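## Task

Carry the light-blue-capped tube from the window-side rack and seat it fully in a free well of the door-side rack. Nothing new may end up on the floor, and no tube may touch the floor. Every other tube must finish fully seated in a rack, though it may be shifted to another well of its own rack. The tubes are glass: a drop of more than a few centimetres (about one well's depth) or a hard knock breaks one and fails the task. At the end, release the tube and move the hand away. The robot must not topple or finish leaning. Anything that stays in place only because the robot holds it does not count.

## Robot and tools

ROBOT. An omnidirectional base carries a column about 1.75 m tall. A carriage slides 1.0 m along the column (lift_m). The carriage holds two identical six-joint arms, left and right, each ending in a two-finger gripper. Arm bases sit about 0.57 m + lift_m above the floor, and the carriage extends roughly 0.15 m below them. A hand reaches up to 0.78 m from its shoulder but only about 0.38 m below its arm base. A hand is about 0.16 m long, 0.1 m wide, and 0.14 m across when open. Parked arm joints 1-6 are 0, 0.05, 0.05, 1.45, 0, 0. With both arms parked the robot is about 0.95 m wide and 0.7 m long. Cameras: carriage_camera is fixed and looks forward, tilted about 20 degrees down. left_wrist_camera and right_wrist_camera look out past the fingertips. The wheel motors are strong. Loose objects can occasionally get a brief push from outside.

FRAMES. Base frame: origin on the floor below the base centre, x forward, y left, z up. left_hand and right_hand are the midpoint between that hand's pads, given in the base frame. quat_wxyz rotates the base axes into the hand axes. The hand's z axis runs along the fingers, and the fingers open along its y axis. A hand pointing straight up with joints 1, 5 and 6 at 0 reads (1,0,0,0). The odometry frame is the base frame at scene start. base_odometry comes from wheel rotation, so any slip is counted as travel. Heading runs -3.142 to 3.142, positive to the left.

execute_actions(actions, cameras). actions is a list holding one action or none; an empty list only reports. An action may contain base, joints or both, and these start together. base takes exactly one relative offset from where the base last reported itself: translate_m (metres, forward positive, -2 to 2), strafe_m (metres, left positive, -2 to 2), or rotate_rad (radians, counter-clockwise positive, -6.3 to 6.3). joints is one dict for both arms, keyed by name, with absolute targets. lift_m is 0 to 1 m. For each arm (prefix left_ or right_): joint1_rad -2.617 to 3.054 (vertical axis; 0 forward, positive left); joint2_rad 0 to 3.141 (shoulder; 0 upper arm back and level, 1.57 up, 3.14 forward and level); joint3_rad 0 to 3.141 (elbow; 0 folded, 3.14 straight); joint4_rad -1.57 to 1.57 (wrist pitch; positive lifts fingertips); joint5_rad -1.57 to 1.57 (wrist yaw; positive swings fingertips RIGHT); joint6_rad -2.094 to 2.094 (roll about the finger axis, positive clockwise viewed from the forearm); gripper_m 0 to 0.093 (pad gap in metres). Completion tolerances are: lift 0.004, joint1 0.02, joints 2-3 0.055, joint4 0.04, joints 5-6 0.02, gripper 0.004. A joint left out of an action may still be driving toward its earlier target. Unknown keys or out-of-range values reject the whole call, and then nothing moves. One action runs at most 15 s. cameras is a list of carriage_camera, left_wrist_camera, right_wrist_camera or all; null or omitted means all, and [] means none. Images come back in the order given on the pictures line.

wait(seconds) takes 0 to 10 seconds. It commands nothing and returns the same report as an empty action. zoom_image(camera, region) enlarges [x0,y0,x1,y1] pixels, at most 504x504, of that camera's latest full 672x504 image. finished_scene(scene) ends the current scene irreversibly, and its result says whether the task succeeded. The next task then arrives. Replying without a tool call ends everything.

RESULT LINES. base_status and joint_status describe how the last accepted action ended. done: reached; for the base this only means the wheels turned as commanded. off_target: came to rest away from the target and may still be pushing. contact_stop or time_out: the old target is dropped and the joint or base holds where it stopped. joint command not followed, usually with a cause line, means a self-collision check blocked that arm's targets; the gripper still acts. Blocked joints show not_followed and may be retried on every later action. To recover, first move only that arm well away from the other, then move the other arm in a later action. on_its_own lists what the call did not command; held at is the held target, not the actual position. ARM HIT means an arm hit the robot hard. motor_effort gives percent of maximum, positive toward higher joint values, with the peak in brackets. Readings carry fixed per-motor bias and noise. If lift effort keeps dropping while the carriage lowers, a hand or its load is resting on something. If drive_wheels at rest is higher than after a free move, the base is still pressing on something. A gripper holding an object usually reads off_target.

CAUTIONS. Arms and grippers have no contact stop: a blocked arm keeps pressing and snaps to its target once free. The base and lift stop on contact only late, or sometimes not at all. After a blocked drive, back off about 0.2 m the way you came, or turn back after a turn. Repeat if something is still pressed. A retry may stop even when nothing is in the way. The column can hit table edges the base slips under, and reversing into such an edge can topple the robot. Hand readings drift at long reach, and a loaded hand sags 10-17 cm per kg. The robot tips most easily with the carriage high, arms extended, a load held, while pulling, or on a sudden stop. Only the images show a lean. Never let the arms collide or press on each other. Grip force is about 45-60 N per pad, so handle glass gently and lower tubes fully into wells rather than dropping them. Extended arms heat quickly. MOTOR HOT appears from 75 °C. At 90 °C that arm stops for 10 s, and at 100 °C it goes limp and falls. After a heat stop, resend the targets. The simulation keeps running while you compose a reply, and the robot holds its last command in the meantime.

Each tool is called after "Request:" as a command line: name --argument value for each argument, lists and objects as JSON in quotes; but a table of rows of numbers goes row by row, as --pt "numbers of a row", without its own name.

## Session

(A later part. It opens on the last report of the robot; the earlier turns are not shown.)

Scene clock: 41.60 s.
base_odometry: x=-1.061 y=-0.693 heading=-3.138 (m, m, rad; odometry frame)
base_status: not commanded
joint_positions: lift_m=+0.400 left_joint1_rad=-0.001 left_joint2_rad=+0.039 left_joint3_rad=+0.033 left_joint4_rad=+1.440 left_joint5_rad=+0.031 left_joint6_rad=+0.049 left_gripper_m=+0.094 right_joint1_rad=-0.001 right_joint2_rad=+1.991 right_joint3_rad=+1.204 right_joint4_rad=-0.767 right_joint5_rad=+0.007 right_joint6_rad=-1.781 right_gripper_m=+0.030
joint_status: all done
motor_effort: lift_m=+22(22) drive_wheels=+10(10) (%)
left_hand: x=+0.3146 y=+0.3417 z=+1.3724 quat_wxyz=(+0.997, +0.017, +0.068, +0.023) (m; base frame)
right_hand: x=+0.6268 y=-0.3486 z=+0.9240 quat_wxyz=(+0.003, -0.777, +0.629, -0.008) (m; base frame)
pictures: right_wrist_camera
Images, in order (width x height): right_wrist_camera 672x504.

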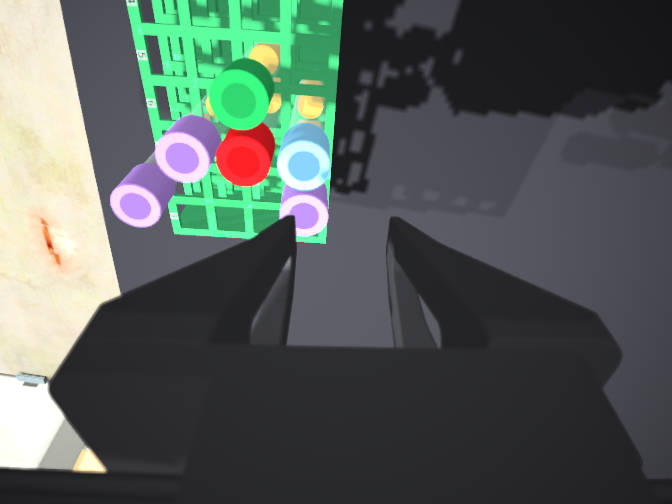

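Request:
execute_actions --actions '[{"base":{"translate_m":-0.009}}]' --cameras '[]'

Request:
execute_actions --actions '[{"base":{"strafe_m":-0.015}}]' --cameras '[]'

Request:
execute_actions --actions '[{"joints":{"lift_m":0.385}}]' --cameras '["right_wrist_camera"]'

Scene clock: 42.73 s.
base_odometry: x=-1.052 y=-0.693 heading=-3.138 (m, m, rad; odometry frame)
base_status: done
joint_positions: lift_m=+0.400 left_joint1_rad=-0.001 left_joint2_rad=+0.039 left_joint3_rad=+0.033 left_joint4_rad=+1.440 left_joint5_rad=+0.031 left_joint6_rad=+0.049 left_gripper_m=+0.094 right_joint1_rad=-0.001 right_joint2_rad=+1.991 right_joint3_rad=+1.204 right_joint4_rad=-0.768 right_joint5_rad=+0.005 right_joint6_rad=-1.781 right_gripper_m=+0.030
joint_status: not commanded
motor_effort: lift_m=+22(22) drive_wheels=-7(18) (%)
left_hand: x=+0.3145 y=+0.3417 z=+1.3724 quat_wxyz=(+0.997, +0.017, +0.068, +0.023) (m; base frame)
right_hand: x=+0.6266 y=-0.3483 z=+0.9240 quat_wxyz=(+0.003, -0.777, +0.629, -0.008) (m; base frame)
pictures: none
No camera images: the call's "cameras" was empty. Leave "cameras" out to get every camera's image.

Scene clock: 43.53 s.
base_odometry: x=-1.052 y=-0.678 heading=-3.137 (m, m, rad; odometry frame)
base_status: done
joint_positions: lift_m=+0.400 left_joint1_rad=-0.001 left_joint2_rad=+0.039 left_joint3_rad=+0.033 left_joint4_rad=+1.440 left_joint5_rad=+0.031 left_joint6_rad=+0.049 left_gripper_m=+0.094 right_joint1_rad=+0.000 right_joint2_rad=+1.991 right_joint3_rad=+1.204 right_joint4_rad=-0.768 right_joint5_rad=+0.004 right_joint6_rad=-1.781 right_gripper_m=+0.030
joint_status: not commanded
motor_effort: lift_m=+22(22) drive_wheels=+5(15) (%)
left_hand: x=+0.3146 y=+0.3417 z=+1.3724 quat_wxyz=(+0.997, +0.017, +0.068, +0.023) (m; base frame)
right_hand: x=+0.6265 y=-0.3479 z=+0.9240 quat_wxyz=(+0.003, -0.777, +0.629, -0.007) (m; base frame)
pictures: none
No camera images: the call's "cameras" was empty. Leave "cameras" out to get every camera's image.

Scene clock: 44.33 s.
base_odometry: x=-1.052 y=-0.678 heading=-3.137 (m, m, rad; odometry frame)
base_status: not commanded
joint_positions: lift_m=+0.385 left_joint1_rad=-0.001 left_joint2_rad=+0.039 left_joint3_rad=+0.033 left_joint4_rad=+1.440 left_joint5_rad=+0.031 left_joint6_rad=+0.049 left_gripper_m=+0.094 right_joint1_rad=+0.000 right_joint2_rad=+1.997 right_joint3_rad=+1.204 right_joint4_rad=-0.768 right_joint5_rad=+0.004 right_joint6_rad=-1.781 right_gripper_m=+0.030
joint_status: all done
motor_effort: lift_m=+21(22) drive_wheels=-7(5) (%)
left_hand: x=+0.3146 y=+0.3417 z=+1.3575 quat_wxyz=(+0.997, +0.017, +0.068, +0.023) (m; base frame)
right_hand: x=+0.6257 y=-0.3479 z=+0.9074 quat_wxyz=(+0.002, -0.777, +0.629, -0.005) (m; base frame)
pictures: right_wrist_camera
Images, in order (width x height): right_wrist_camera 672x504.

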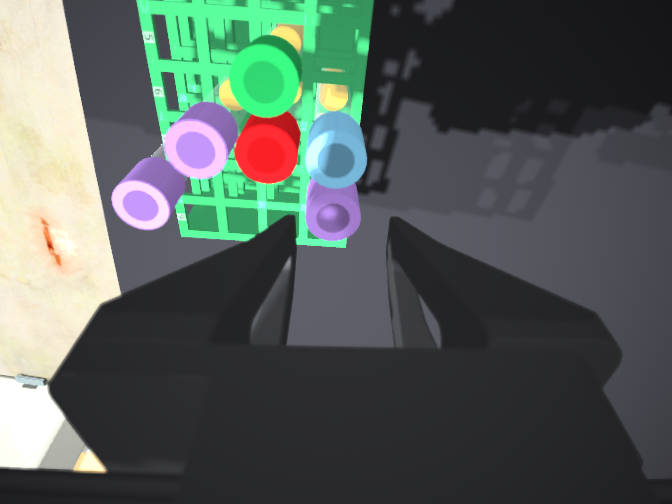

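Request:
execute_actions --actions '[{"joints":{"lift_m":0.362}}]' --cameras '["right_wrist_camera"]'

Scene clock: 45.03 s.
base_odometry: x=-1.052 y=-0.678 heading=-3.137 (m, m, rad; odometry frame)
base_status: not commanded
joint_positions: lift_m=+0.362 left_joint1_rad=-0.001 left_joint2_rad=+0.039 left_joint3_rad=+0.033 left_joint4_rad=+1.440 left_joint5_rad=+0.031 left_joint6_rad=+0.049 left_gripper_m=+0.094 right_joint1_rad=+0.000 right_joint2_rad=+1.998 right_joint3_rad=+1.204 right_joint4_rad=-0.769 right_joint5_rad=+0.004 right_joint6_rad=-1.781 right_gripper_m=+0.030
joint_status: all done
motor_effort: lift_m=+21(22) drive_wheels=-7(7) (%)
left_hand: x=+0.3146 y=+0.3417 z=+1.3345 quat_wxyz=(+0.997, +0.017, +0.068, +0.023) (m; base frame)
right_hand: x=+0.6253 y=-0.3479 z=+0.8839 quat_wxyz=(+0.001, -0.777, +0.629, -0.004) (m; base frame)
pictures: right_wrist_camera
Images, in order (width x height): right_wrist_camera 672x504.

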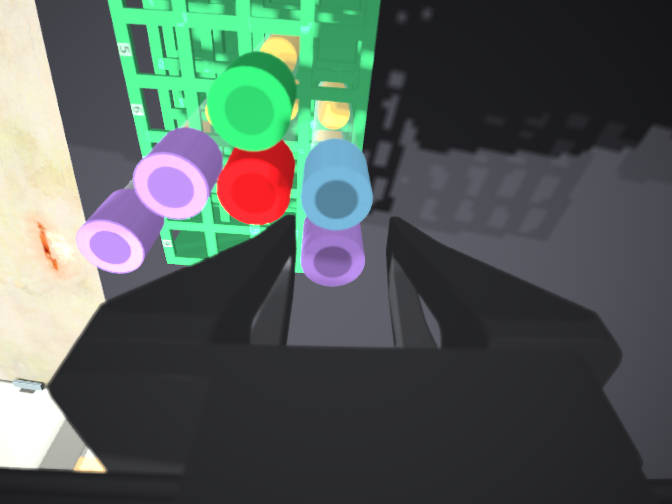

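Unblocked. Try closing.

Request:
execute_actions --actions '[{"joints":{"right_gripper_m":0.008}}]' --cameras '[]'

Request:
execute_actions --actions '[{"joints":{"lift_m":0.39}}]'

Scene clock: 45.70 s.
base_odometry: x=-1.052 y=-0.678 heading=-3.137 (m, m, rad; odometry frame)
base_status: not commanded
joint_positions: lift_m=+0.362 left_joint1_rad=-0.001 left_joint2_rad=+0.039 left_joint3_rad=+0.033 left_joint4_rad=+1.440 left_joint5_rad=+0.031 left_joint6_rad=+0.049 left_gripper_m=+0.094 right_joint1_rad=+0.000 right_joint2_rad=+1.998 right_joint3_rad=+1.204 right_joint4_rad=-0.772 right_joint5_rad=+0.004 right_joint6_rad=-1.781 right_gripper_m=+0.017
joint_status: right_gripper_m off_target (ended at +0.017, target +0.008)
motor_effort: lift_m=+21(21) drive_wheels=-7(7) (%)
left_hand: x=+0.3146 y=+0.3417 z=+1.3345 quat_wxyz=(+0.997, +0.017, +0.068, +0.023) (m; base frame)
right_hand: x=+0.6247 y=-0.3479 z=+0.8839 quat_wxyz=(+0.000, -0.777, +0.629, -0.003) (m; base frame)
pictures: none
No camera images: the call's "cameras" was empty. Leave "cameras" out to get every camera's image.

Scene clock: 46.37 s.
base_odometry: x=-1.052 y=-0.678 heading=-3.137 (m, m, rad; odometry frame)
base_status: not commanded
joint_positions: lift_m=+0.390 left_joint1_rad=-0.001 left_joint2_rad=+0.039 left_joint3_rad=+0.033 left_joint4_rad=+1.440 left_joint5_rad=+0.031 left_joint6_rad=+0.049 left_gripper_m=+0.094 right_joint1_rad=+0.000 right_joint2_rad=+1.993 right_joint3_rad=+1.204 right_joint4_rad=-0.771 right_joint5_rad=+0.004 right_joint6_rad=-1.781 right_gripper_m=+0.017
joint_status: all done
motor_effort: lift_m=+22(28) drive_wheels=-6(7) (%)
left_hand: x=+0.3146 y=+0.3417 z=+1.3624 quat_wxyz=(+0.997, +0.017, +0.068, +0.023) (m; base frame)
right_hand: x=+0.6255 y=-0.3479 z=+0.9134 quat_wxyz=(+0.002, -0.777, +0.629, -0.005) (m; base frame)
pictures: carriage_camera, left_wrist_camera, right_wrist_camera
Images, in order (width x height): carriage_camera 672x504, left_wrist_camera 672x504, right_wrist_camera 672x504.

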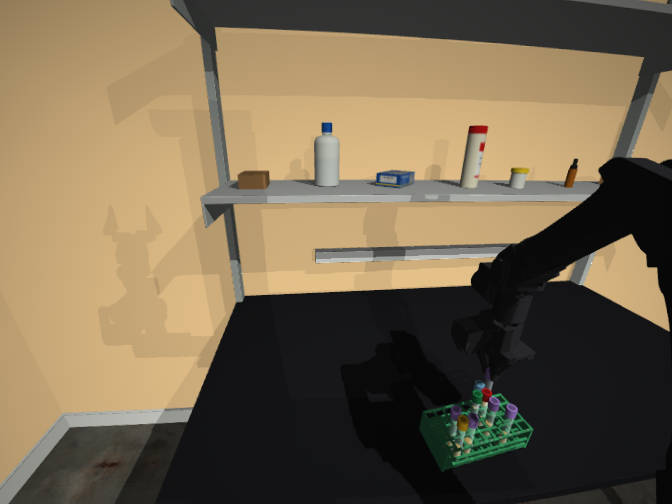

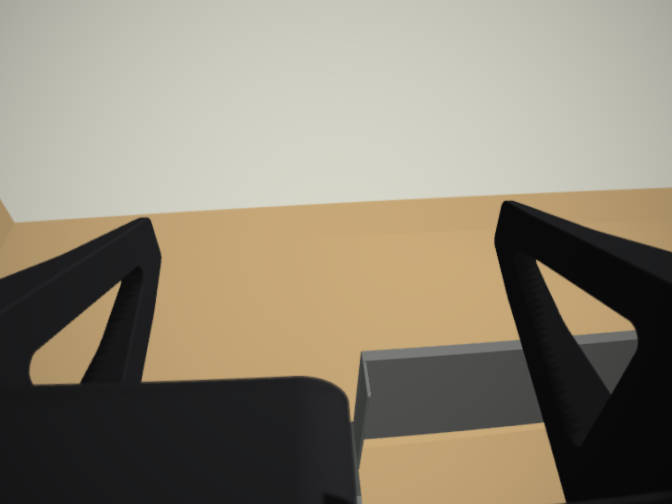

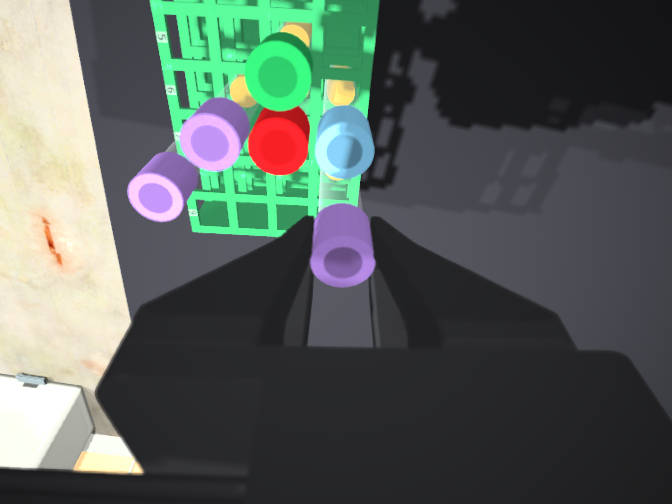

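Request:
execute_actions --actions '[{"joints":{"lift_m":0.44}}]' --cameras '["right_wrist_camera"]'

Request:
execute_actions --actions '[{"base":{"translate_m":-0.02}}]'

Scene clock: 47.37 s.
base_odometry: x=-1.052 y=-0.678 heading=-3.137 (m, m, rad; odometry frame)
base_status: not commanded
joint_positions: lift_m=+0.440 left_joint1_rad=-0.001 left_joint2_rad=+0.039 left_joint3_rad=+0.033 left_joint4_rad=+1.440 left_joint5_rad=+0.031 left_joint6_rad=+0.049 left_gripper_m=+0.094 right_joint1_rad=+0.000 right_joint2_rad=+1.994 right_joint3_rad=+1.204 right_joint4_rad=-0.769 right_joint5_rad=+0.004 right_joint6_rad=-1.781 right_gripper_m=+0.017
joint_status: all done
motor_effort: lift_m=+23(27) drive_wheels=-7(7) (%)
left_hand: x=+0.3146 y=+0.3417 z=+1.4123 quat_wxyz=(+0.997, +0.017, +0.068, +0.023) (m; base frame)
right_hand: x=+0.6261 y=-0.3479 z=+0.9632 quat_wxyz=(+0.002, -0.777, +0.629, -0.006) (m; base frame)
pictures: right_wrist_camera
Images, in order (width x height): right_wrist_camera 672x504.

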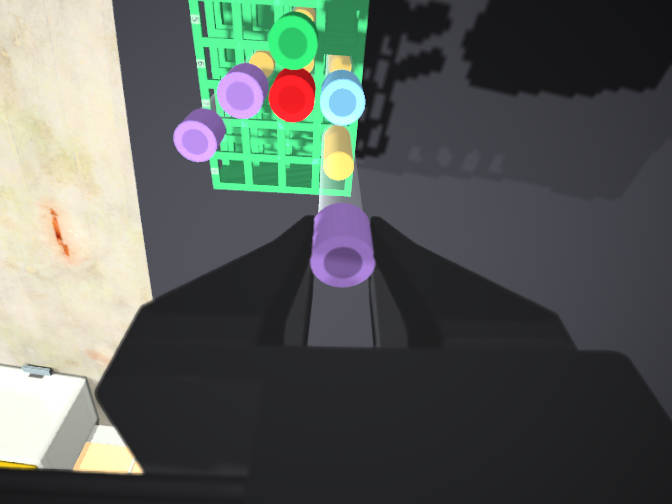

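Scene clock: 48.67 s.
base_odometry: x=-1.033 y=-0.678 heading=-3.137 (m, m, rad; odometry frame)
base_status: done
joint_positions: lift_m=+0.440 left_joint1_rad=-0.001 left_joint2_rad=+0.039 left_joint3_rad=+0.033 left_joint4_rad=+1.441 left_joint5_rad=+0.031 left_joint6_rad=+0.049 left_gripper_m=+0.094 right_joint1_rad=+0.000 right_joint2_rad=+1.994 right_joint3_rad=+1.204 right_joint4_rad=-0.769 right_joint5_rad=+0.004 right_joint6_rad=-1.781 right_gripper_m=+0.017
joint_status: not commanded
motor_effort: lift_m=+23(23) drive_wheels=+1(13) (%)
left_hand: x=+0.3143 y=+0.3417 z=+1.4124 quat_wxyz=(+0.997, +0.017, +0.067, +0.023) (m; base frame)
right_hand: x=+0.6260 y=-0.3479 z=+0.9632 quat_wxyz=(+0.002, -0.777, +0.629, -0.006) (m; base frame)
pictures: carriage_camera, left_wrist_camera, right_wrist_camera
Images, in order (width x height): carriage_camera 672x504, left_wrist_camera 672x504, right_wrist_camera 672x504.

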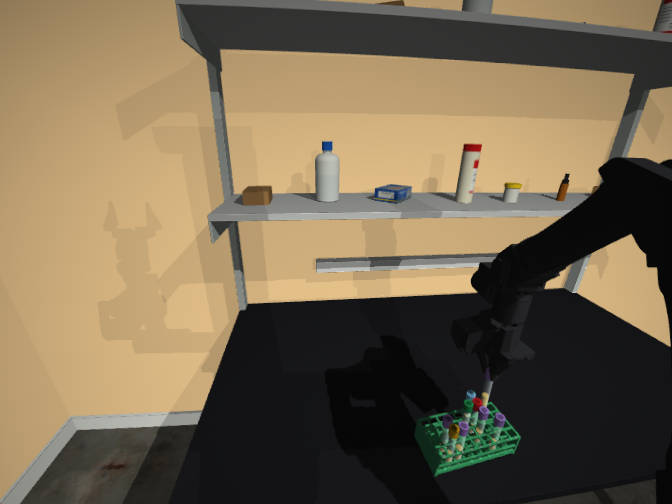

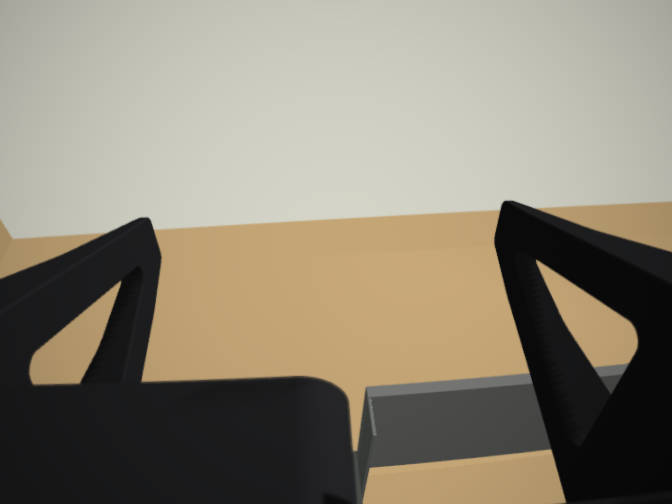

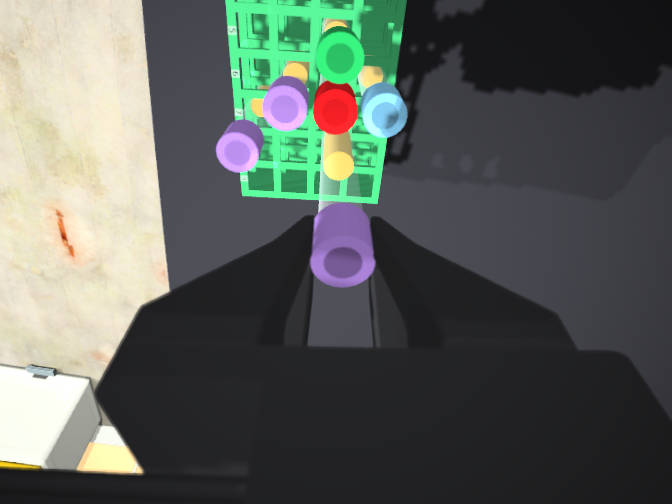

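Request:
execute_actions --actions '[{"base":{"translate_m":-0.004},"joints":{"lift_m":0.42}}]' --cameras '["right_wrist_camera"]'

Request:
zoom_image --camera "right_wrist_camera" --region '[220,40,460,240]'

Scene clock: 50.07 s.
base_odometry: x=-1.029 y=-0.677 heading=-3.137 (m, m, rad; odometry frame)
base_status: done
joint_positions: lift_m=+0.420 left_joint1_rad=-0.001 left_joint2_rad=+0.039 left_joint3_rad=+0.033 left_joint4_rad=+1.442 left_joint5_rad=+0.031 left_joint6_rad=+0.049 left_gripper_m=+0.094 right_joint1_rad=+0.000 right_joint2_rad=+1.995 right_joint3_rad=+1.204 right_joint4_rad=-0.770 right_joint5_rad=+0.003 right_joint6_rad=-1.781 right_gripper_m=+0.017
joint_status: all done
motor_effort: lift_m=+21(22) drive_wheels=+0(7) (%)
left_hand: x=+0.3142 y=+0.3417 z=+1.3926 quat_wxyz=(+0.997, +0.017, +0.067, +0.023) (m; base frame)
right_hand: x=+0.6256 y=-0.3478 z=+0.9431 quat_wxyz=(+0.002, -0.777, +0.629, -0.005) (m; base frame)
pictures: right_wrist_camera
Images, in order (width x height): right_wrist_camera 672x504.

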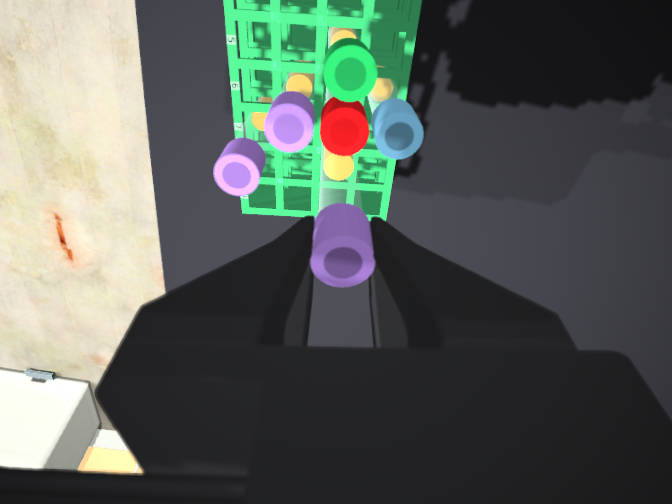

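Region (220, 40, 460, 240) of right_wrist_camera's 672x504 image, scaled by 2.100, with more detail than that image has.

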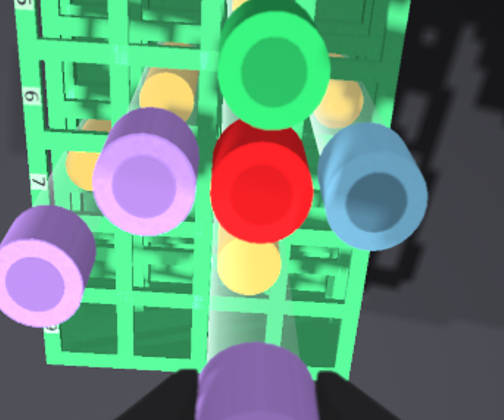

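Request:
execute_actions --actions '[{"joints":{"lift_m":0.40}}]' --cameras '["right_wrist_camera"]'

Scene clock: 50.77 s.
base_odometry: x=-1.029 y=-0.677 heading=-3.137 (m, m, rad; odometry frame)
base_status: not commanded
joint_positions: lift_m=+0.400 left_joint1_rad=-0.001 left_joint2_rad=+0.039 left_joint3_rad=+0.033 left_joint4_rad=+1.441 left_joint5_rad=+0.031 left_joint6_rad=+0.049 left_gripper_m=+0.094 right_joint1_rad=+0.000 right_joint2_rad=+1.997 right_joint3_rad=+1.204 right_joint4_rad=-0.768 right_joint5_rad=+0.007 right_joint6_rad=-1.781 right_gripper_m=+0.017
joint_status: all done
motor_effort: lift_m=+21(22) drive_wheels=+0(0) (%)
left_hand: x=+0.3143 y=+0.3417 z=+1.3725 quat_wxyz=(+0.997, +0.017, +0.067, +0.023) (m; base frame)
right_hand: x=+0.6257 y=-0.3485 z=+0.9223 quat_wxyz=(+0.000, -0.777, +0.629, -0.006) (m; base frame)
pictures: right_wrist_camera
Images, in order (width x height): right_wrist_camera 672x504.

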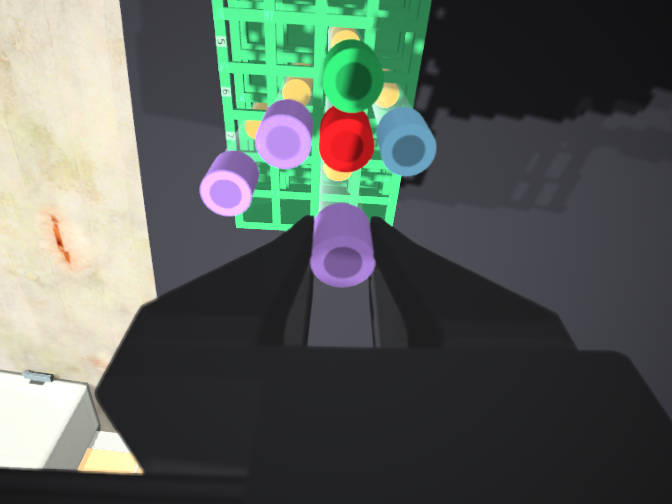

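Going in.

Request:
execute_actions --actions '[{"joints":{"lift_m":0.364}}]' --cameras '["right_wrist_camera"]'

Scene clock: 51.50 s.
base_odometry: x=-1.029 y=-0.677 heading=-3.137 (m, m, rad; odometry frame)
base_status: not commanded
joint_positions: lift_m=+0.364 left_joint1_rad=-0.001 left_joint2_rad=+0.039 left_joint3_rad=+0.033 left_joint4_rad=+1.441 left_joint5_rad=+0.031 left_joint6_rad=+0.049 left_gripper_m=+0.094 right_joint1_rad=+0.000 right_joint2_rad=+1.998 right_joint3_rad=+1.204 right_joint4_rad=-0.767 right_joint5_rad=+0.008 right_joint6_rad=-1.781 right_gripper_m=+0.017
joint_status: all done
motor_effort: lift_m=+21(22) drive_wheels=+0(0) (%)
left_hand: x=+0.3144 y=+0.3417 z=+1.3366 quat_wxyz=(+0.997, +0.017, +0.067, +0.023) (m; base frame)
right_hand: x=+0.6257 y=-0.3485 z=+0.8859 quat_wxyz=(+0.000, -0.777, +0.629, -0.006) (m; base frame)
pictures: right_wrist_camera
Images, in order (width x height): right_wrist_camera 672x504.

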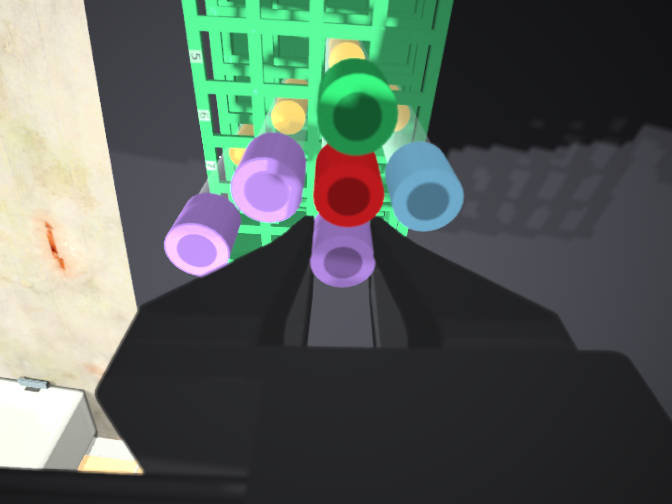

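Request:
execute_actions --actions '[{"joints":{"right_gripper_m":0.03}}]' --cameras '[]'

Request:
execute_actions --actions '[{"joints":{"lift_m":0.40}}]' --cameras '["right_wrist_camera"]'

Request:
execute_actions --actions '[{"joints":{"right_joint6_rad":-0.22},"base":{"translate_m":0.03}}]' --cameras '["right_wrist_camera"]'

Scene clock: 52.27 s.
base_odometry: x=-1.029 y=-0.677 heading=-3.137 (m, m, rad; odometry frame)
base_status: not commanded
joint_positions: lift_m=+0.364 left_joint1_rad=-0.001 left_joint2_rad=+0.039 left_joint3_rad=+0.033 left_joint4_rad=+1.441 left_joint5_rad=+0.031 left_joint6_rad=+0.049 left_gripper_m=+0.094 right_joint1_rad=+0.000 right_joint2_rad=+1.998 right_joint3_rad=+1.204 right_joint4_rad=-0.767 right_joint5_rad=+0.008 right_joint6_rad=-1.781 right_gripper_m=+0.030
joint_status: all done
motor_effort: lift_m=+21(21) drive_wheels=+0(0) (%)
left_hand: x=+0.3144 y=+0.3417 z=+1.3366 quat_wxyz=(+0.997, +0.017, +0.067, +0.023) (m; base frame)
right_hand: x=+0.6257 y=-0.3485 z=+0.8859 quat_wxyz=(+0.000, -0.777, +0.629, -0.006) (m; base frame)
pictures: none
No camera images: the call's "cameras" was empty. Leave "cameras" out to get every camera's image.

Scene clock: 52.93 s.
base_odometry: x=-1.029 y=-0.677 heading=-3.137 (m, m, rad; odometry frame)
base_status: not commanded
joint_positions: lift_m=+0.400 left_joint1_rad=-0.001 left_joint2_rad=+0.039 left_joint3_rad=+0.033 left_joint4_rad=+1.441 left_joint5_rad=+0.031 left_joint6_rad=+0.049 left_gripper_m=+0.094 right_joint1_rad=+0.000 right_joint2_rad=+1.994 right_joint3_rad=+1.204 right_joint4_rad=-0.767 right_joint5_rad=+0.007 right_joint6_rad=-1.781 right_gripper_m=+0.030
joint_status: all done
motor_effort: lift_m=+23(28) drive_wheels=+0(0) (%)
left_hand: x=+0.3144 y=+0.3417 z=+1.3724 quat_wxyz=(+0.997, +0.017, +0.067, +0.023) (m; base frame)
right_hand: x=+0.6264 y=-0.3483 z=+0.9232 quat_wxyz=(+0.002, -0.777, +0.629, -0.007) (m; base frame)
pictures: right_wrist_camera
Images, in order (width x height): right_wrist_camera 672x504.

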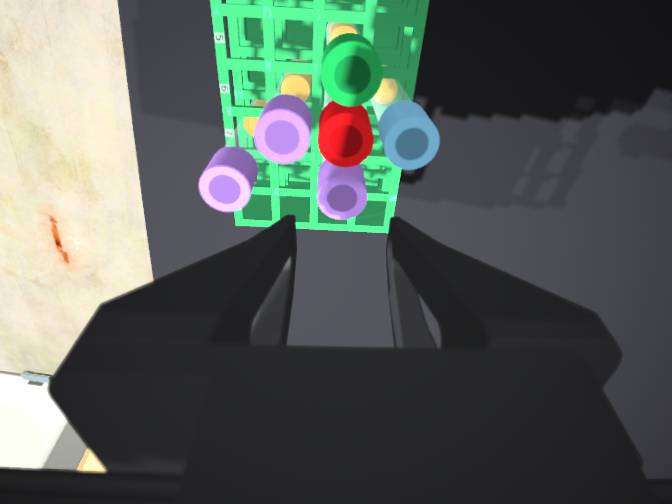

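Scene clock: 54.67 s.
base_odometry: x=-1.059 y=-0.677 heading=-3.138 (m, m, rad; odometry frame)
base_status: done
joint_positions: lift_m=+0.400 left_joint1_rad=-0.001 left_joint2_rad=+0.039 left_joint3_rad=+0.033 left_joint4_rad=+1.440 left_joint5_rad=+0.031 left_joint6_rad=+0.049 left_gripper_m=+0.094 right_joint1_rad=+0.000 right_joint2_rad=+1.994 right_joint3_rad=+1.204 right_joint4_rad=-0.769 right_joint5_rad=+0.005 right_joint6_rad=-0.229 right_gripper_m=+0.030
joint_status: all done
motor_effort: lift_m=+23(23) drive_wheels=+8(10) (%)
left_hand: x=+0.3146 y=+0.3417 z=+1.3723 quat_wxyz=(+0.997, +0.017, +0.068, +0.023) (m; base frame)
right_hand: x=+0.6261 y=-0.3481 z=+0.9232 quat_wxyz=(+0.006, -0.114, +0.993, -0.003) (m; base frame)
pictures: right_wrist_camera
Images, in order (width x height): right_wrist_camera 672x504.

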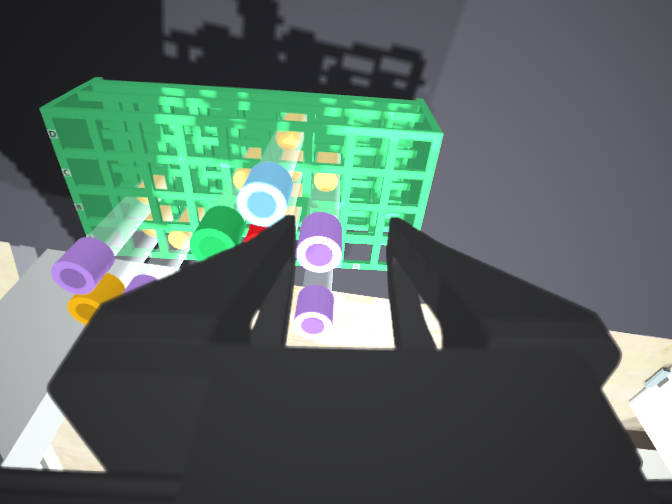

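Request:
execute_actions --actions '[{"base":{"strafe_m":0.025}}]' --cameras '[]'

Request:
execute_actions --actions '[{"base":{"translate_m":-0.003},"joints":{"lift_m":0.385}}]' --cameras '["right_wrist_camera"]'

Scene clock: 56.67 s.
base_odometry: x=-1.059 y=-0.702 heading=-3.139 (m, m, rad; odometry frame)
base_status: done
joint_positions: lift_m=+0.400 left_joint1_rad=-0.001 left_joint2_rad=+0.039 left_joint3_rad=+0.033 left_joint4_rad=+1.440 left_joint5_rad=+0.031 left_joint6_rad=+0.049 left_gripper_m=+0.094 right_joint1_rad=+0.000 right_joint2_rad=+1.994 right_joint3_rad=+1.204 right_joint4_rad=-0.768 right_joint5_rad=+0.003 right_joint6_rad=-0.229 right_gripper_m=+0.030
joint_status: not commanded
motor_effort: lift_m=+23(23) drive_wheels=+7(20) (%)
left_hand: x=+0.3145 y=+0.3417 z=+1.3723 quat_wxyz=(+0.997, +0.017, +0.068, +0.023) (m; base frame)
right_hand: x=+0.6262 y=-0.3476 z=+0.9232 quat_wxyz=(+0.006, -0.114, +0.993, -0.002) (m; base frame)
pictures: none
No camera images: the call's "cameras" was empty. Leave "cameras" out to get every camera's image.

Scene clock: 57.67 s.
base_odometry: x=-1.056 y=-0.701 heading=-3.140 (m, m, rad; odometry frame)
base_status: done
joint_positions: lift_m=+0.385 left_joint1_rad=-0.001 left_joint2_rad=+0.039 left_joint3_rad=+0.033 left_joint4_rad=+1.440 left_joint5_rad=+0.031 left_joint6_rad=+0.049 left_gripper_m=+0.094 right_joint1_rad=+0.000 right_joint2_rad=+1.995 right_joint3_rad=+1.204 right_joint4_rad=-0.769 right_joint5_rad=+0.003 right_joint6_rad=-0.229 right_gripper_m=+0.030
joint_status: all done
motor_effort: lift_m=+21(22) drive_wheels=-8(19) (%)
left_hand: x=+0.3145 y=+0.3417 z=+1.3576 quat_wxyz=(+0.997, +0.017, +0.068, +0.023) (m; base frame)
right_hand: x=+0.6258 y=-0.3476 z=+0.9080 quat_wxyz=(+0.005, -0.114, +0.993, -0.002) (m; base frame)
pictures: right_wrist_camera
Images, in order (width x height): right_wrist_camera 672x504.

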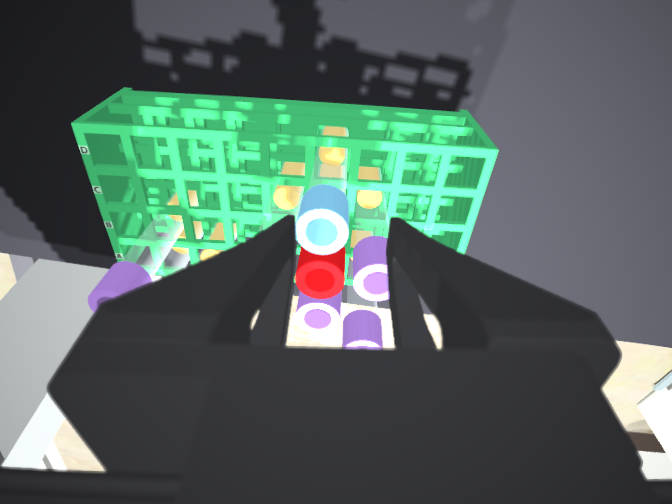

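Request:
execute_actions --actions '[{"base":{"strafe_m":0.006}}]' --cameras '[]'

Request:
execute_actions --actions '[{"joints":{"lift_m":0.362}}]' --cameras '["right_wrist_camera"]'

Scene clock: 59.33 s.
base_odometry: x=-1.056 y=-0.707 heading=-3.141 (m, m, rad; odometry frame)
base_status: done
joint_positions: lift_m=+0.385 left_joint1_rad=-0.001 left_joint2_rad=+0.039 left_joint3_rad=+0.033 left_joint4_rad=+1.440 left_joint5_rad=+0.031 left_joint6_rad=+0.049 left_gripper_m=+0.094 right_joint1_rad=+0.001 right_joint2_rad=+1.995 right_joint3_rad=+1.204 right_joint4_rad=-0.768 right_joint5_rad=+0.002 right_joint6_rad=-0.228 right_gripper_m=+0.030
joint_status: not commanded
motor_effort: lift_m=+21(21) drive_wheels=+7(13) (%)
left_hand: x=+0.3146 y=+0.3417 z=+1.3576 quat_wxyz=(+0.997, +0.017, +0.068, +0.023) (m; base frame)
right_hand: x=+0.6260 y=-0.3471 z=+0.9080 quat_wxyz=(+0.006, -0.114, +0.993, -0.002) (m; base frame)
pictures: none
No camera images: the call's "cameras" was empty. Leave "cameras" out to get every camera's image.

Scene clock: 59.93 s.
base_odometry: x=-1.056 y=-0.707 heading=-3.141 (m, m, rad; odometry frame)
base_status: not commanded
joint_positions: lift_m=+0.362 left_joint1_rad=-0.001 left_joint2_rad=+0.039 left_joint3_rad=+0.033 left_joint4_rad=+1.440 left_joint5_rad=+0.031 left_joint6_rad=+0.049 left_gripper_m=+0.094 right_joint1_rad=+0.001 right_joint2_rad=+1.998 right_joint3_rad=+1.204 right_joint4_rad=-0.769 right_joint5_rad=+0.002 right_joint6_rad=-0.228 right_gripper_m=+0.030
joint_status: all done
motor_effort: lift_m=+21(22) drive_wheels=+7(7) (%)
left_hand: x=+0.3146 y=+0.3417 z=+1.3345 quat_wxyz=(+0.997, +0.017, +0.068, +0.023) (m; base frame)
right_hand: x=+0.6255 y=-0.3471 z=+0.8840 quat_wxyz=(+0.004, -0.114, +0.993, -0.001) (m; base frame)
pictures: right_wrist_camera
Images, in order (width x height): right_wrist_camera 672x504.

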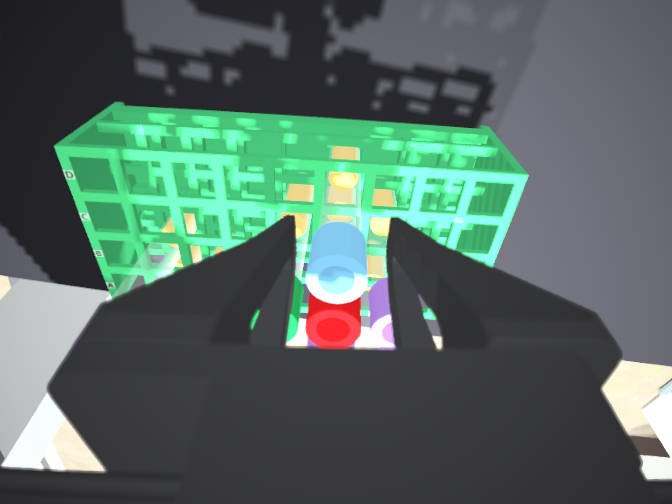

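Request:
execute_actions --actions '[{"joints":{"right_gripper_m":0.008}}]' --cameras '[]'

Request:
execute_actions --actions '[{"joints":{"lift_m":0.39}}]' --cameras '["right_wrist_camera","carriage_camera"]'

Scene clock: 60.57 s.
base_odometry: x=-1.056 y=-0.707 heading=-3.141 (m, m, rad; odometry frame)
base_status: not commanded
joint_positions: lift_m=+0.362 left_joint1_rad=-0.001 left_joint2_rad=+0.039 left_joint3_rad=+0.033 left_joint4_rad=+1.440 left_joint5_rad=+0.031 left_joint6_rad=+0.049 left_gripper_m=+0.094 right_joint1_rad=+0.001 right_joint2_rad=+1.998 right_joint3_rad=+1.204 right_joint4_rad=-0.769 right_joint5_rad=+0.002 right_joint6_rad=-0.228 right_gripper_m=+0.017
joint_status: right_gripper_m off_target (ended at +0.017, target +0.008)
motor_effort: lift_m=+21(21) drive_wheels=+7(7) (%)
left_hand: x=+0.3146 y=+0.3417 z=+1.3345 quat_wxyz=(+0.997, +0.017, +0.068, +0.023) (m; base frame)
right_hand: x=+0.6255 y=-0.3471 z=+0.8840 quat_wxyz=(+0.004, -0.114, +0.993, -0.001) (m; base frame)
pictures: none
No camera images: the call's "cameras" was empty. Leave "cameras" out to get every camera's image.

Scene clock: 61.20 s.
base_odometry: x=-1.056 y=-0.707 heading=-3.141 (m, m, rad; odometry frame)
base_status: not commanded
joint_positions: lift_m=+0.390 left_joint1_rad=-0.001 left_joint2_rad=+0.039 left_joint3_rad=+0.033 left_joint4_rad=+1.440 left_joint5_rad=+0.031 left_joint6_rad=+0.049 left_gripper_m=+0.094 right_joint1_rad=+0.001 right_joint2_rad=+1.993 right_joint3_rad=+1.204 right_joint4_rad=-0.768 right_joint5_rad=+0.002 right_joint6_rad=-0.228 right_gripper_m=+0.017
joint_status: all done
motor_effort: lift_m=+22(27) drive_wheels=+7(7) (%)
left_hand: x=+0.3146 y=+0.3417 z=+1.3624 quat_wxyz=(+0.997, +0.017, +0.068, +0.023) (m; base frame)
right_hand: x=+0.6264 y=-0.3471 z=+0.9135 quat_wxyz=(+0.007, -0.114, +0.993, -0.002) (m; base frame)
pictures: carriage_camera, right_wrist_camera
Images, in order (width x height): carriage_camera 672x504, right_wrist_camera 672x504.

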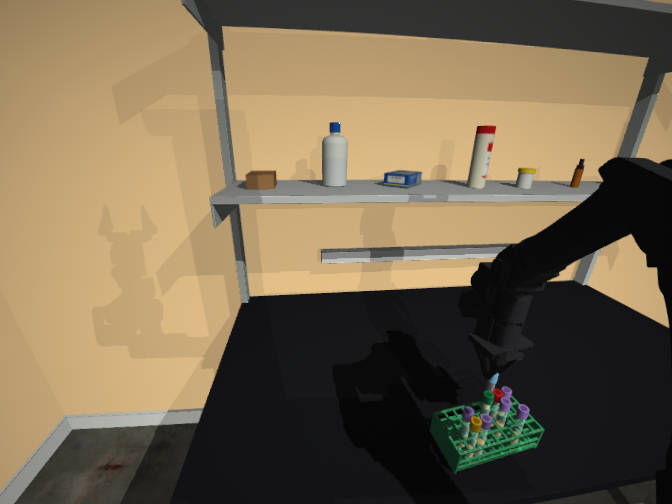

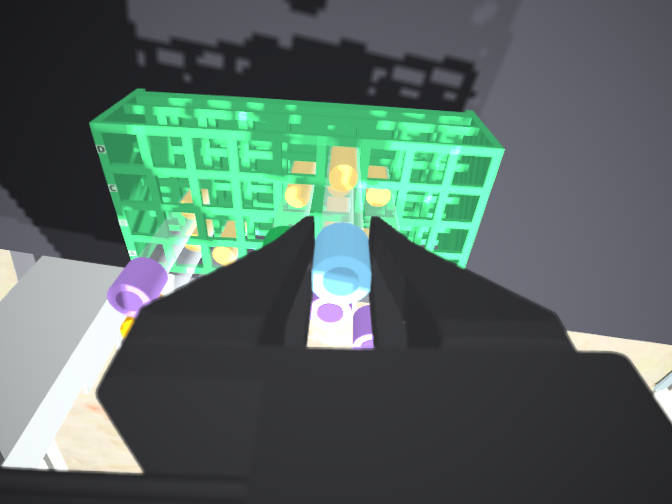

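Good. Raise and inspect rack.

Request:
execute_actions --actions '[{"joints":{"lift_m":0.52}}]' --cameras '["carriage_camera"]'

Request:
execute_actions --actions '[{"base":{"translate_m":-0.12}}]' --cameras '["carriage_camera"]'

Request:
zoom_image --camera "carriage_camera" --region '[380,320,600,504]'

Scene clock: 62.53 s.
base_odometry: x=-1.056 y=-0.707 heading=-3.141 (m, m, rad; odometry frame)
base_status: not commanded
joint_positions: lift_m=+0.520 left_joint1_rad=-0.001 left_joint2_rad=+0.039 left_joint3_rad=+0.033 left_joint4_rad=+1.440 left_joint5_rad=+0.031 left_joint6_rad=+0.049 left_gripper_m=+0.094 right_joint1_rad=+0.001 right_joint2_rad=+1.994 right_joint3_rad=+1.204 right_joint4_rad=-0.767 right_joint5_rad=+0.002 right_joint6_rad=-0.228 right_gripper_m=+0.017
joint_status: all done
motor_effort: lift_m=+23(28) drive_wheels=+7(7) (%)
left_hand: x=+0.3146 y=+0.3417 z=+1.4923 quat_wxyz=(+0.997, +0.017, +0.068, +0.023) (m; base frame)
right_hand: x=+0.6263 y=-0.3471 z=+1.0430 quat_wxyz=(+0.006, -0.114, +0.993, -0.002) (m; base frame)
pictures: carriage_camera
Images, in order (width x height): carriage_camera 672x504.

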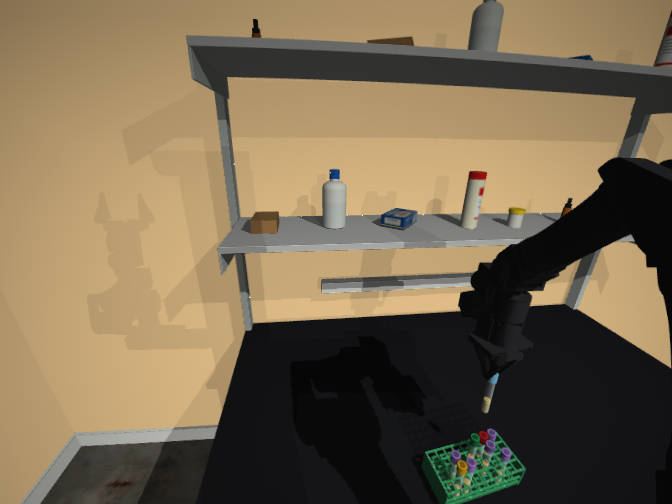

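Scene clock: 64.33 s.
base_odometry: x=-0.936 y=-0.708 heading=-3.141 (m, m, rad; odometry frame)
base_status: done
joint_positions: lift_m=+0.520 left_joint1_rad=-0.001 left_joint2_rad=+0.039 left_joint3_rad=+0.033 left_joint4_rad=+1.441 left_joint5_rad=+0.031 left_joint6_rad=+0.049 left_gripper_m=+0.094 right_joint1_rad=+0.001 right_joint2_rad=+1.994 right_joint3_rad=+1.204 right_joint4_rad=-0.768 right_joint5_rad=+0.002 right_joint6_rad=-0.228 right_gripper_m=+0.017
joint_status: not commanded
motor_effort: lift_m=+23(23) drive_wheels=-3(18) (%)
left_hand: x=+0.3144 y=+0.3417 z=+1.4923 quat_wxyz=(+0.997, +0.017, +0.067, +0.023) (m; base frame)
right_hand: x=+0.6262 y=-0.3471 z=+1.0430 quat_wxyz=(+0.006, -0.114, +0.993, -0.002) (m; base frame)
pictures: carriage_camera
Images, in order (width x height): carriage_camera 672x504.

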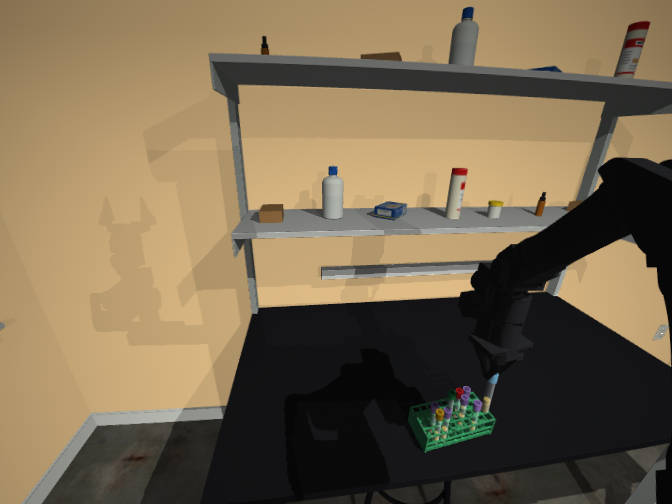

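Region (380, 320, 600, 504) of carriage_camera's 672x504 image, scaled by 2.291, with more detail than that image has; it fills the top 422 rows of this view, and the rest is white.

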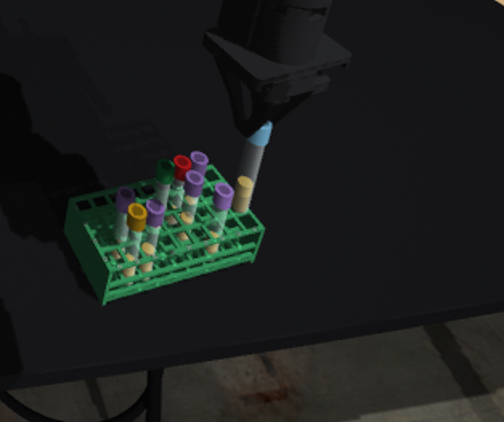

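Request:
execute_actions --actions '[{"base":{"translate_m":-0.6}}]' --cameras '[]'

Request:
execute_actions --actions '[{"base":{"rotate_rad":3.141}}]' --cameras '["carriage_camera"]'

Scene clock: 67.87 s.
base_odometry: x=-0.336 y=-0.707 heading=-3.140 (m, m, rad; odometry frame)
base_status: done
joint_positions: lift_m=+0.520 left_joint1_rad=-0.001 left_joint2_rad=+0.039 left_joint3_rad=+0.033 left_joint4_rad=+1.442 left_joint5_rad=+0.031 left_joint6_rad=+0.049 left_gripper_m=+0.094 right_joint1_rad=+0.001 right_joint2_rad=+1.994 right_joint3_rad=+1.204 right_joint4_rad=-0.767 right_joint5_rad=+0.002 right_joint6_rad=-0.228 right_gripper_m=+0.017
joint_status: not commanded
motor_effort: lift_m=+23(23) drive_wheels=-3(14) (%)
left_hand: x=+0.3142 y=+0.3417 z=+1.4924 quat_wxyz=(+0.997, +0.017, +0.067, +0.023) (m; base frame)
right_hand: x=+0.6263 y=-0.3471 z=+1.0430 quat_wxyz=(+0.006, -0.114, +0.993, -0.002) (m; base frame)
pictures: none
No camera images: the call's "cameras" was empty. Leave "cameras" out to get every camera's image.

Scene clock: 72.13 s.
base_odometry: x=-0.336 y=-0.707 heading=+0.000 (m, m, rad; odometry frame)
base_status: done
joint_positions: lift_m=+0.520 left_joint1_rad=-0.001 left_joint2_rad=+0.039 left_joint3_rad=+0.033 left_joint4_rad=+1.436 left_joint5_rad=+0.031 left_joint6_rad=+0.049 left_gripper_m=+0.094 right_joint1_rad=-0.006 right_joint2_rad=+1.994 right_joint3_rad=+1.204 right_joint4_rad=-0.760 right_joint5_rad=+0.004 right_joint6_rad=-0.228 right_gripper_m=+0.016
joint_status: not commanded
motor_effort: lift_m=+23(23) drive_wheels=+11(24) (%)
left_hand: x=+0.3156 y=+0.3418 z=+1.4922 quat_wxyz=(+0.997, +0.017, +0.070, +0.023) (m; base frame)
right_hand: x=+0.6280 y=-0.3501 z=+1.0430 quat_wxyz=(+0.010, -0.111, +0.994, -0.003) (m; base frame)
pictures: carriage_camera
Images, in order (width x height): carriage_camera 672x504.

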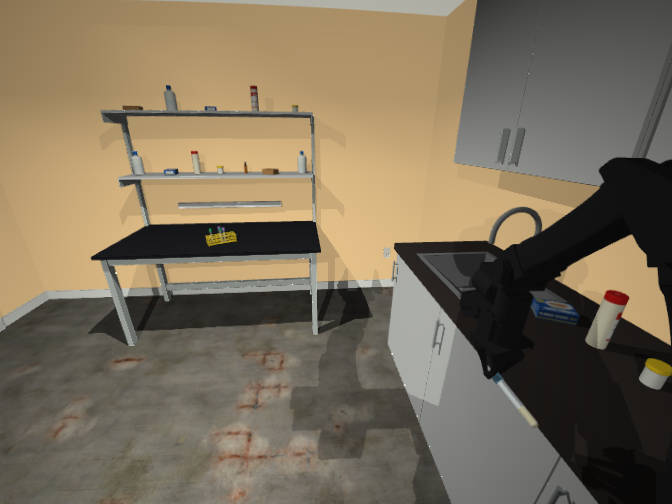

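Request:
execute_actions --actions '[{"base":{"strafe_m":0.4}}]'

Scene clock: 75.10 s.
base_odometry: x=-0.337 y=-0.307 heading=+0.002 (m, m, rad; odometry frame)
base_status: done
joint_positions: lift_m=+0.520 left_joint1_rad=-0.001 left_joint2_rad=+0.039 left_joint3_rad=+0.033 left_joint4_rad=+1.437 left_joint5_rad=+0.031 left_joint6_rad=+0.049 left_gripper_m=+0.094 right_joint1_rad=-0.001 right_joint2_rad=+1.994 right_joint3_rad=+1.204 right_joint4_rad=-0.763 right_joint5_rad=+0.003 right_joint6_rad=-0.228 right_gripper_m=+0.016
joint_status: not commanded
motor_effort: lift_m=+23(23) drive_wheels=-13(26) (%)
left_hand: x=+0.3155 y=+0.3418 z=+1.4922 quat_wxyz=(+0.997, +0.017, +0.070, +0.023) (m; base frame)
right_hand: x=+0.6274 y=-0.3482 z=+1.0430 quat_wxyz=(+0.008, -0.113, +0.994, -0.003) (m; base frame)
pictures: carriage_camera, left_wrist_camera, right_wrist_camera
Images, in order (width x height): carriage_camera 672x504, left_wrist_camera 672x504, right_wrist_camera 672x504.

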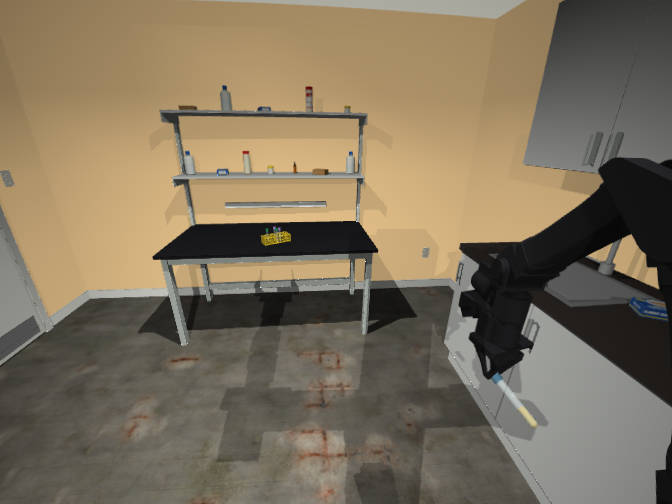

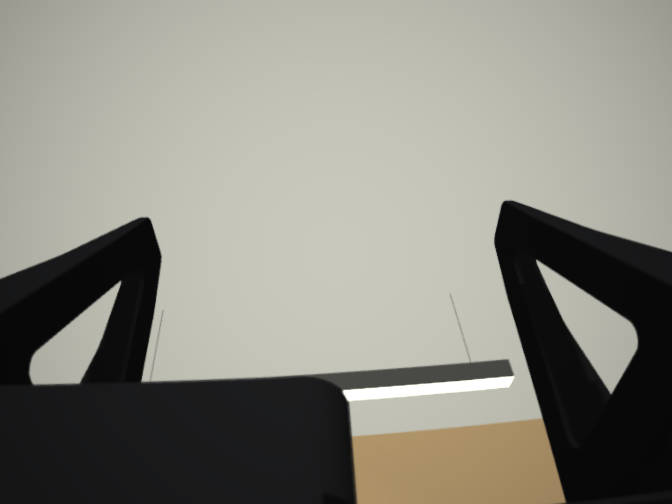

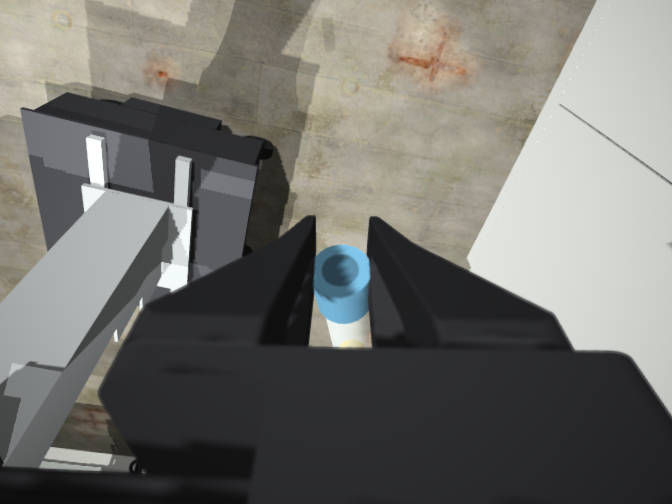

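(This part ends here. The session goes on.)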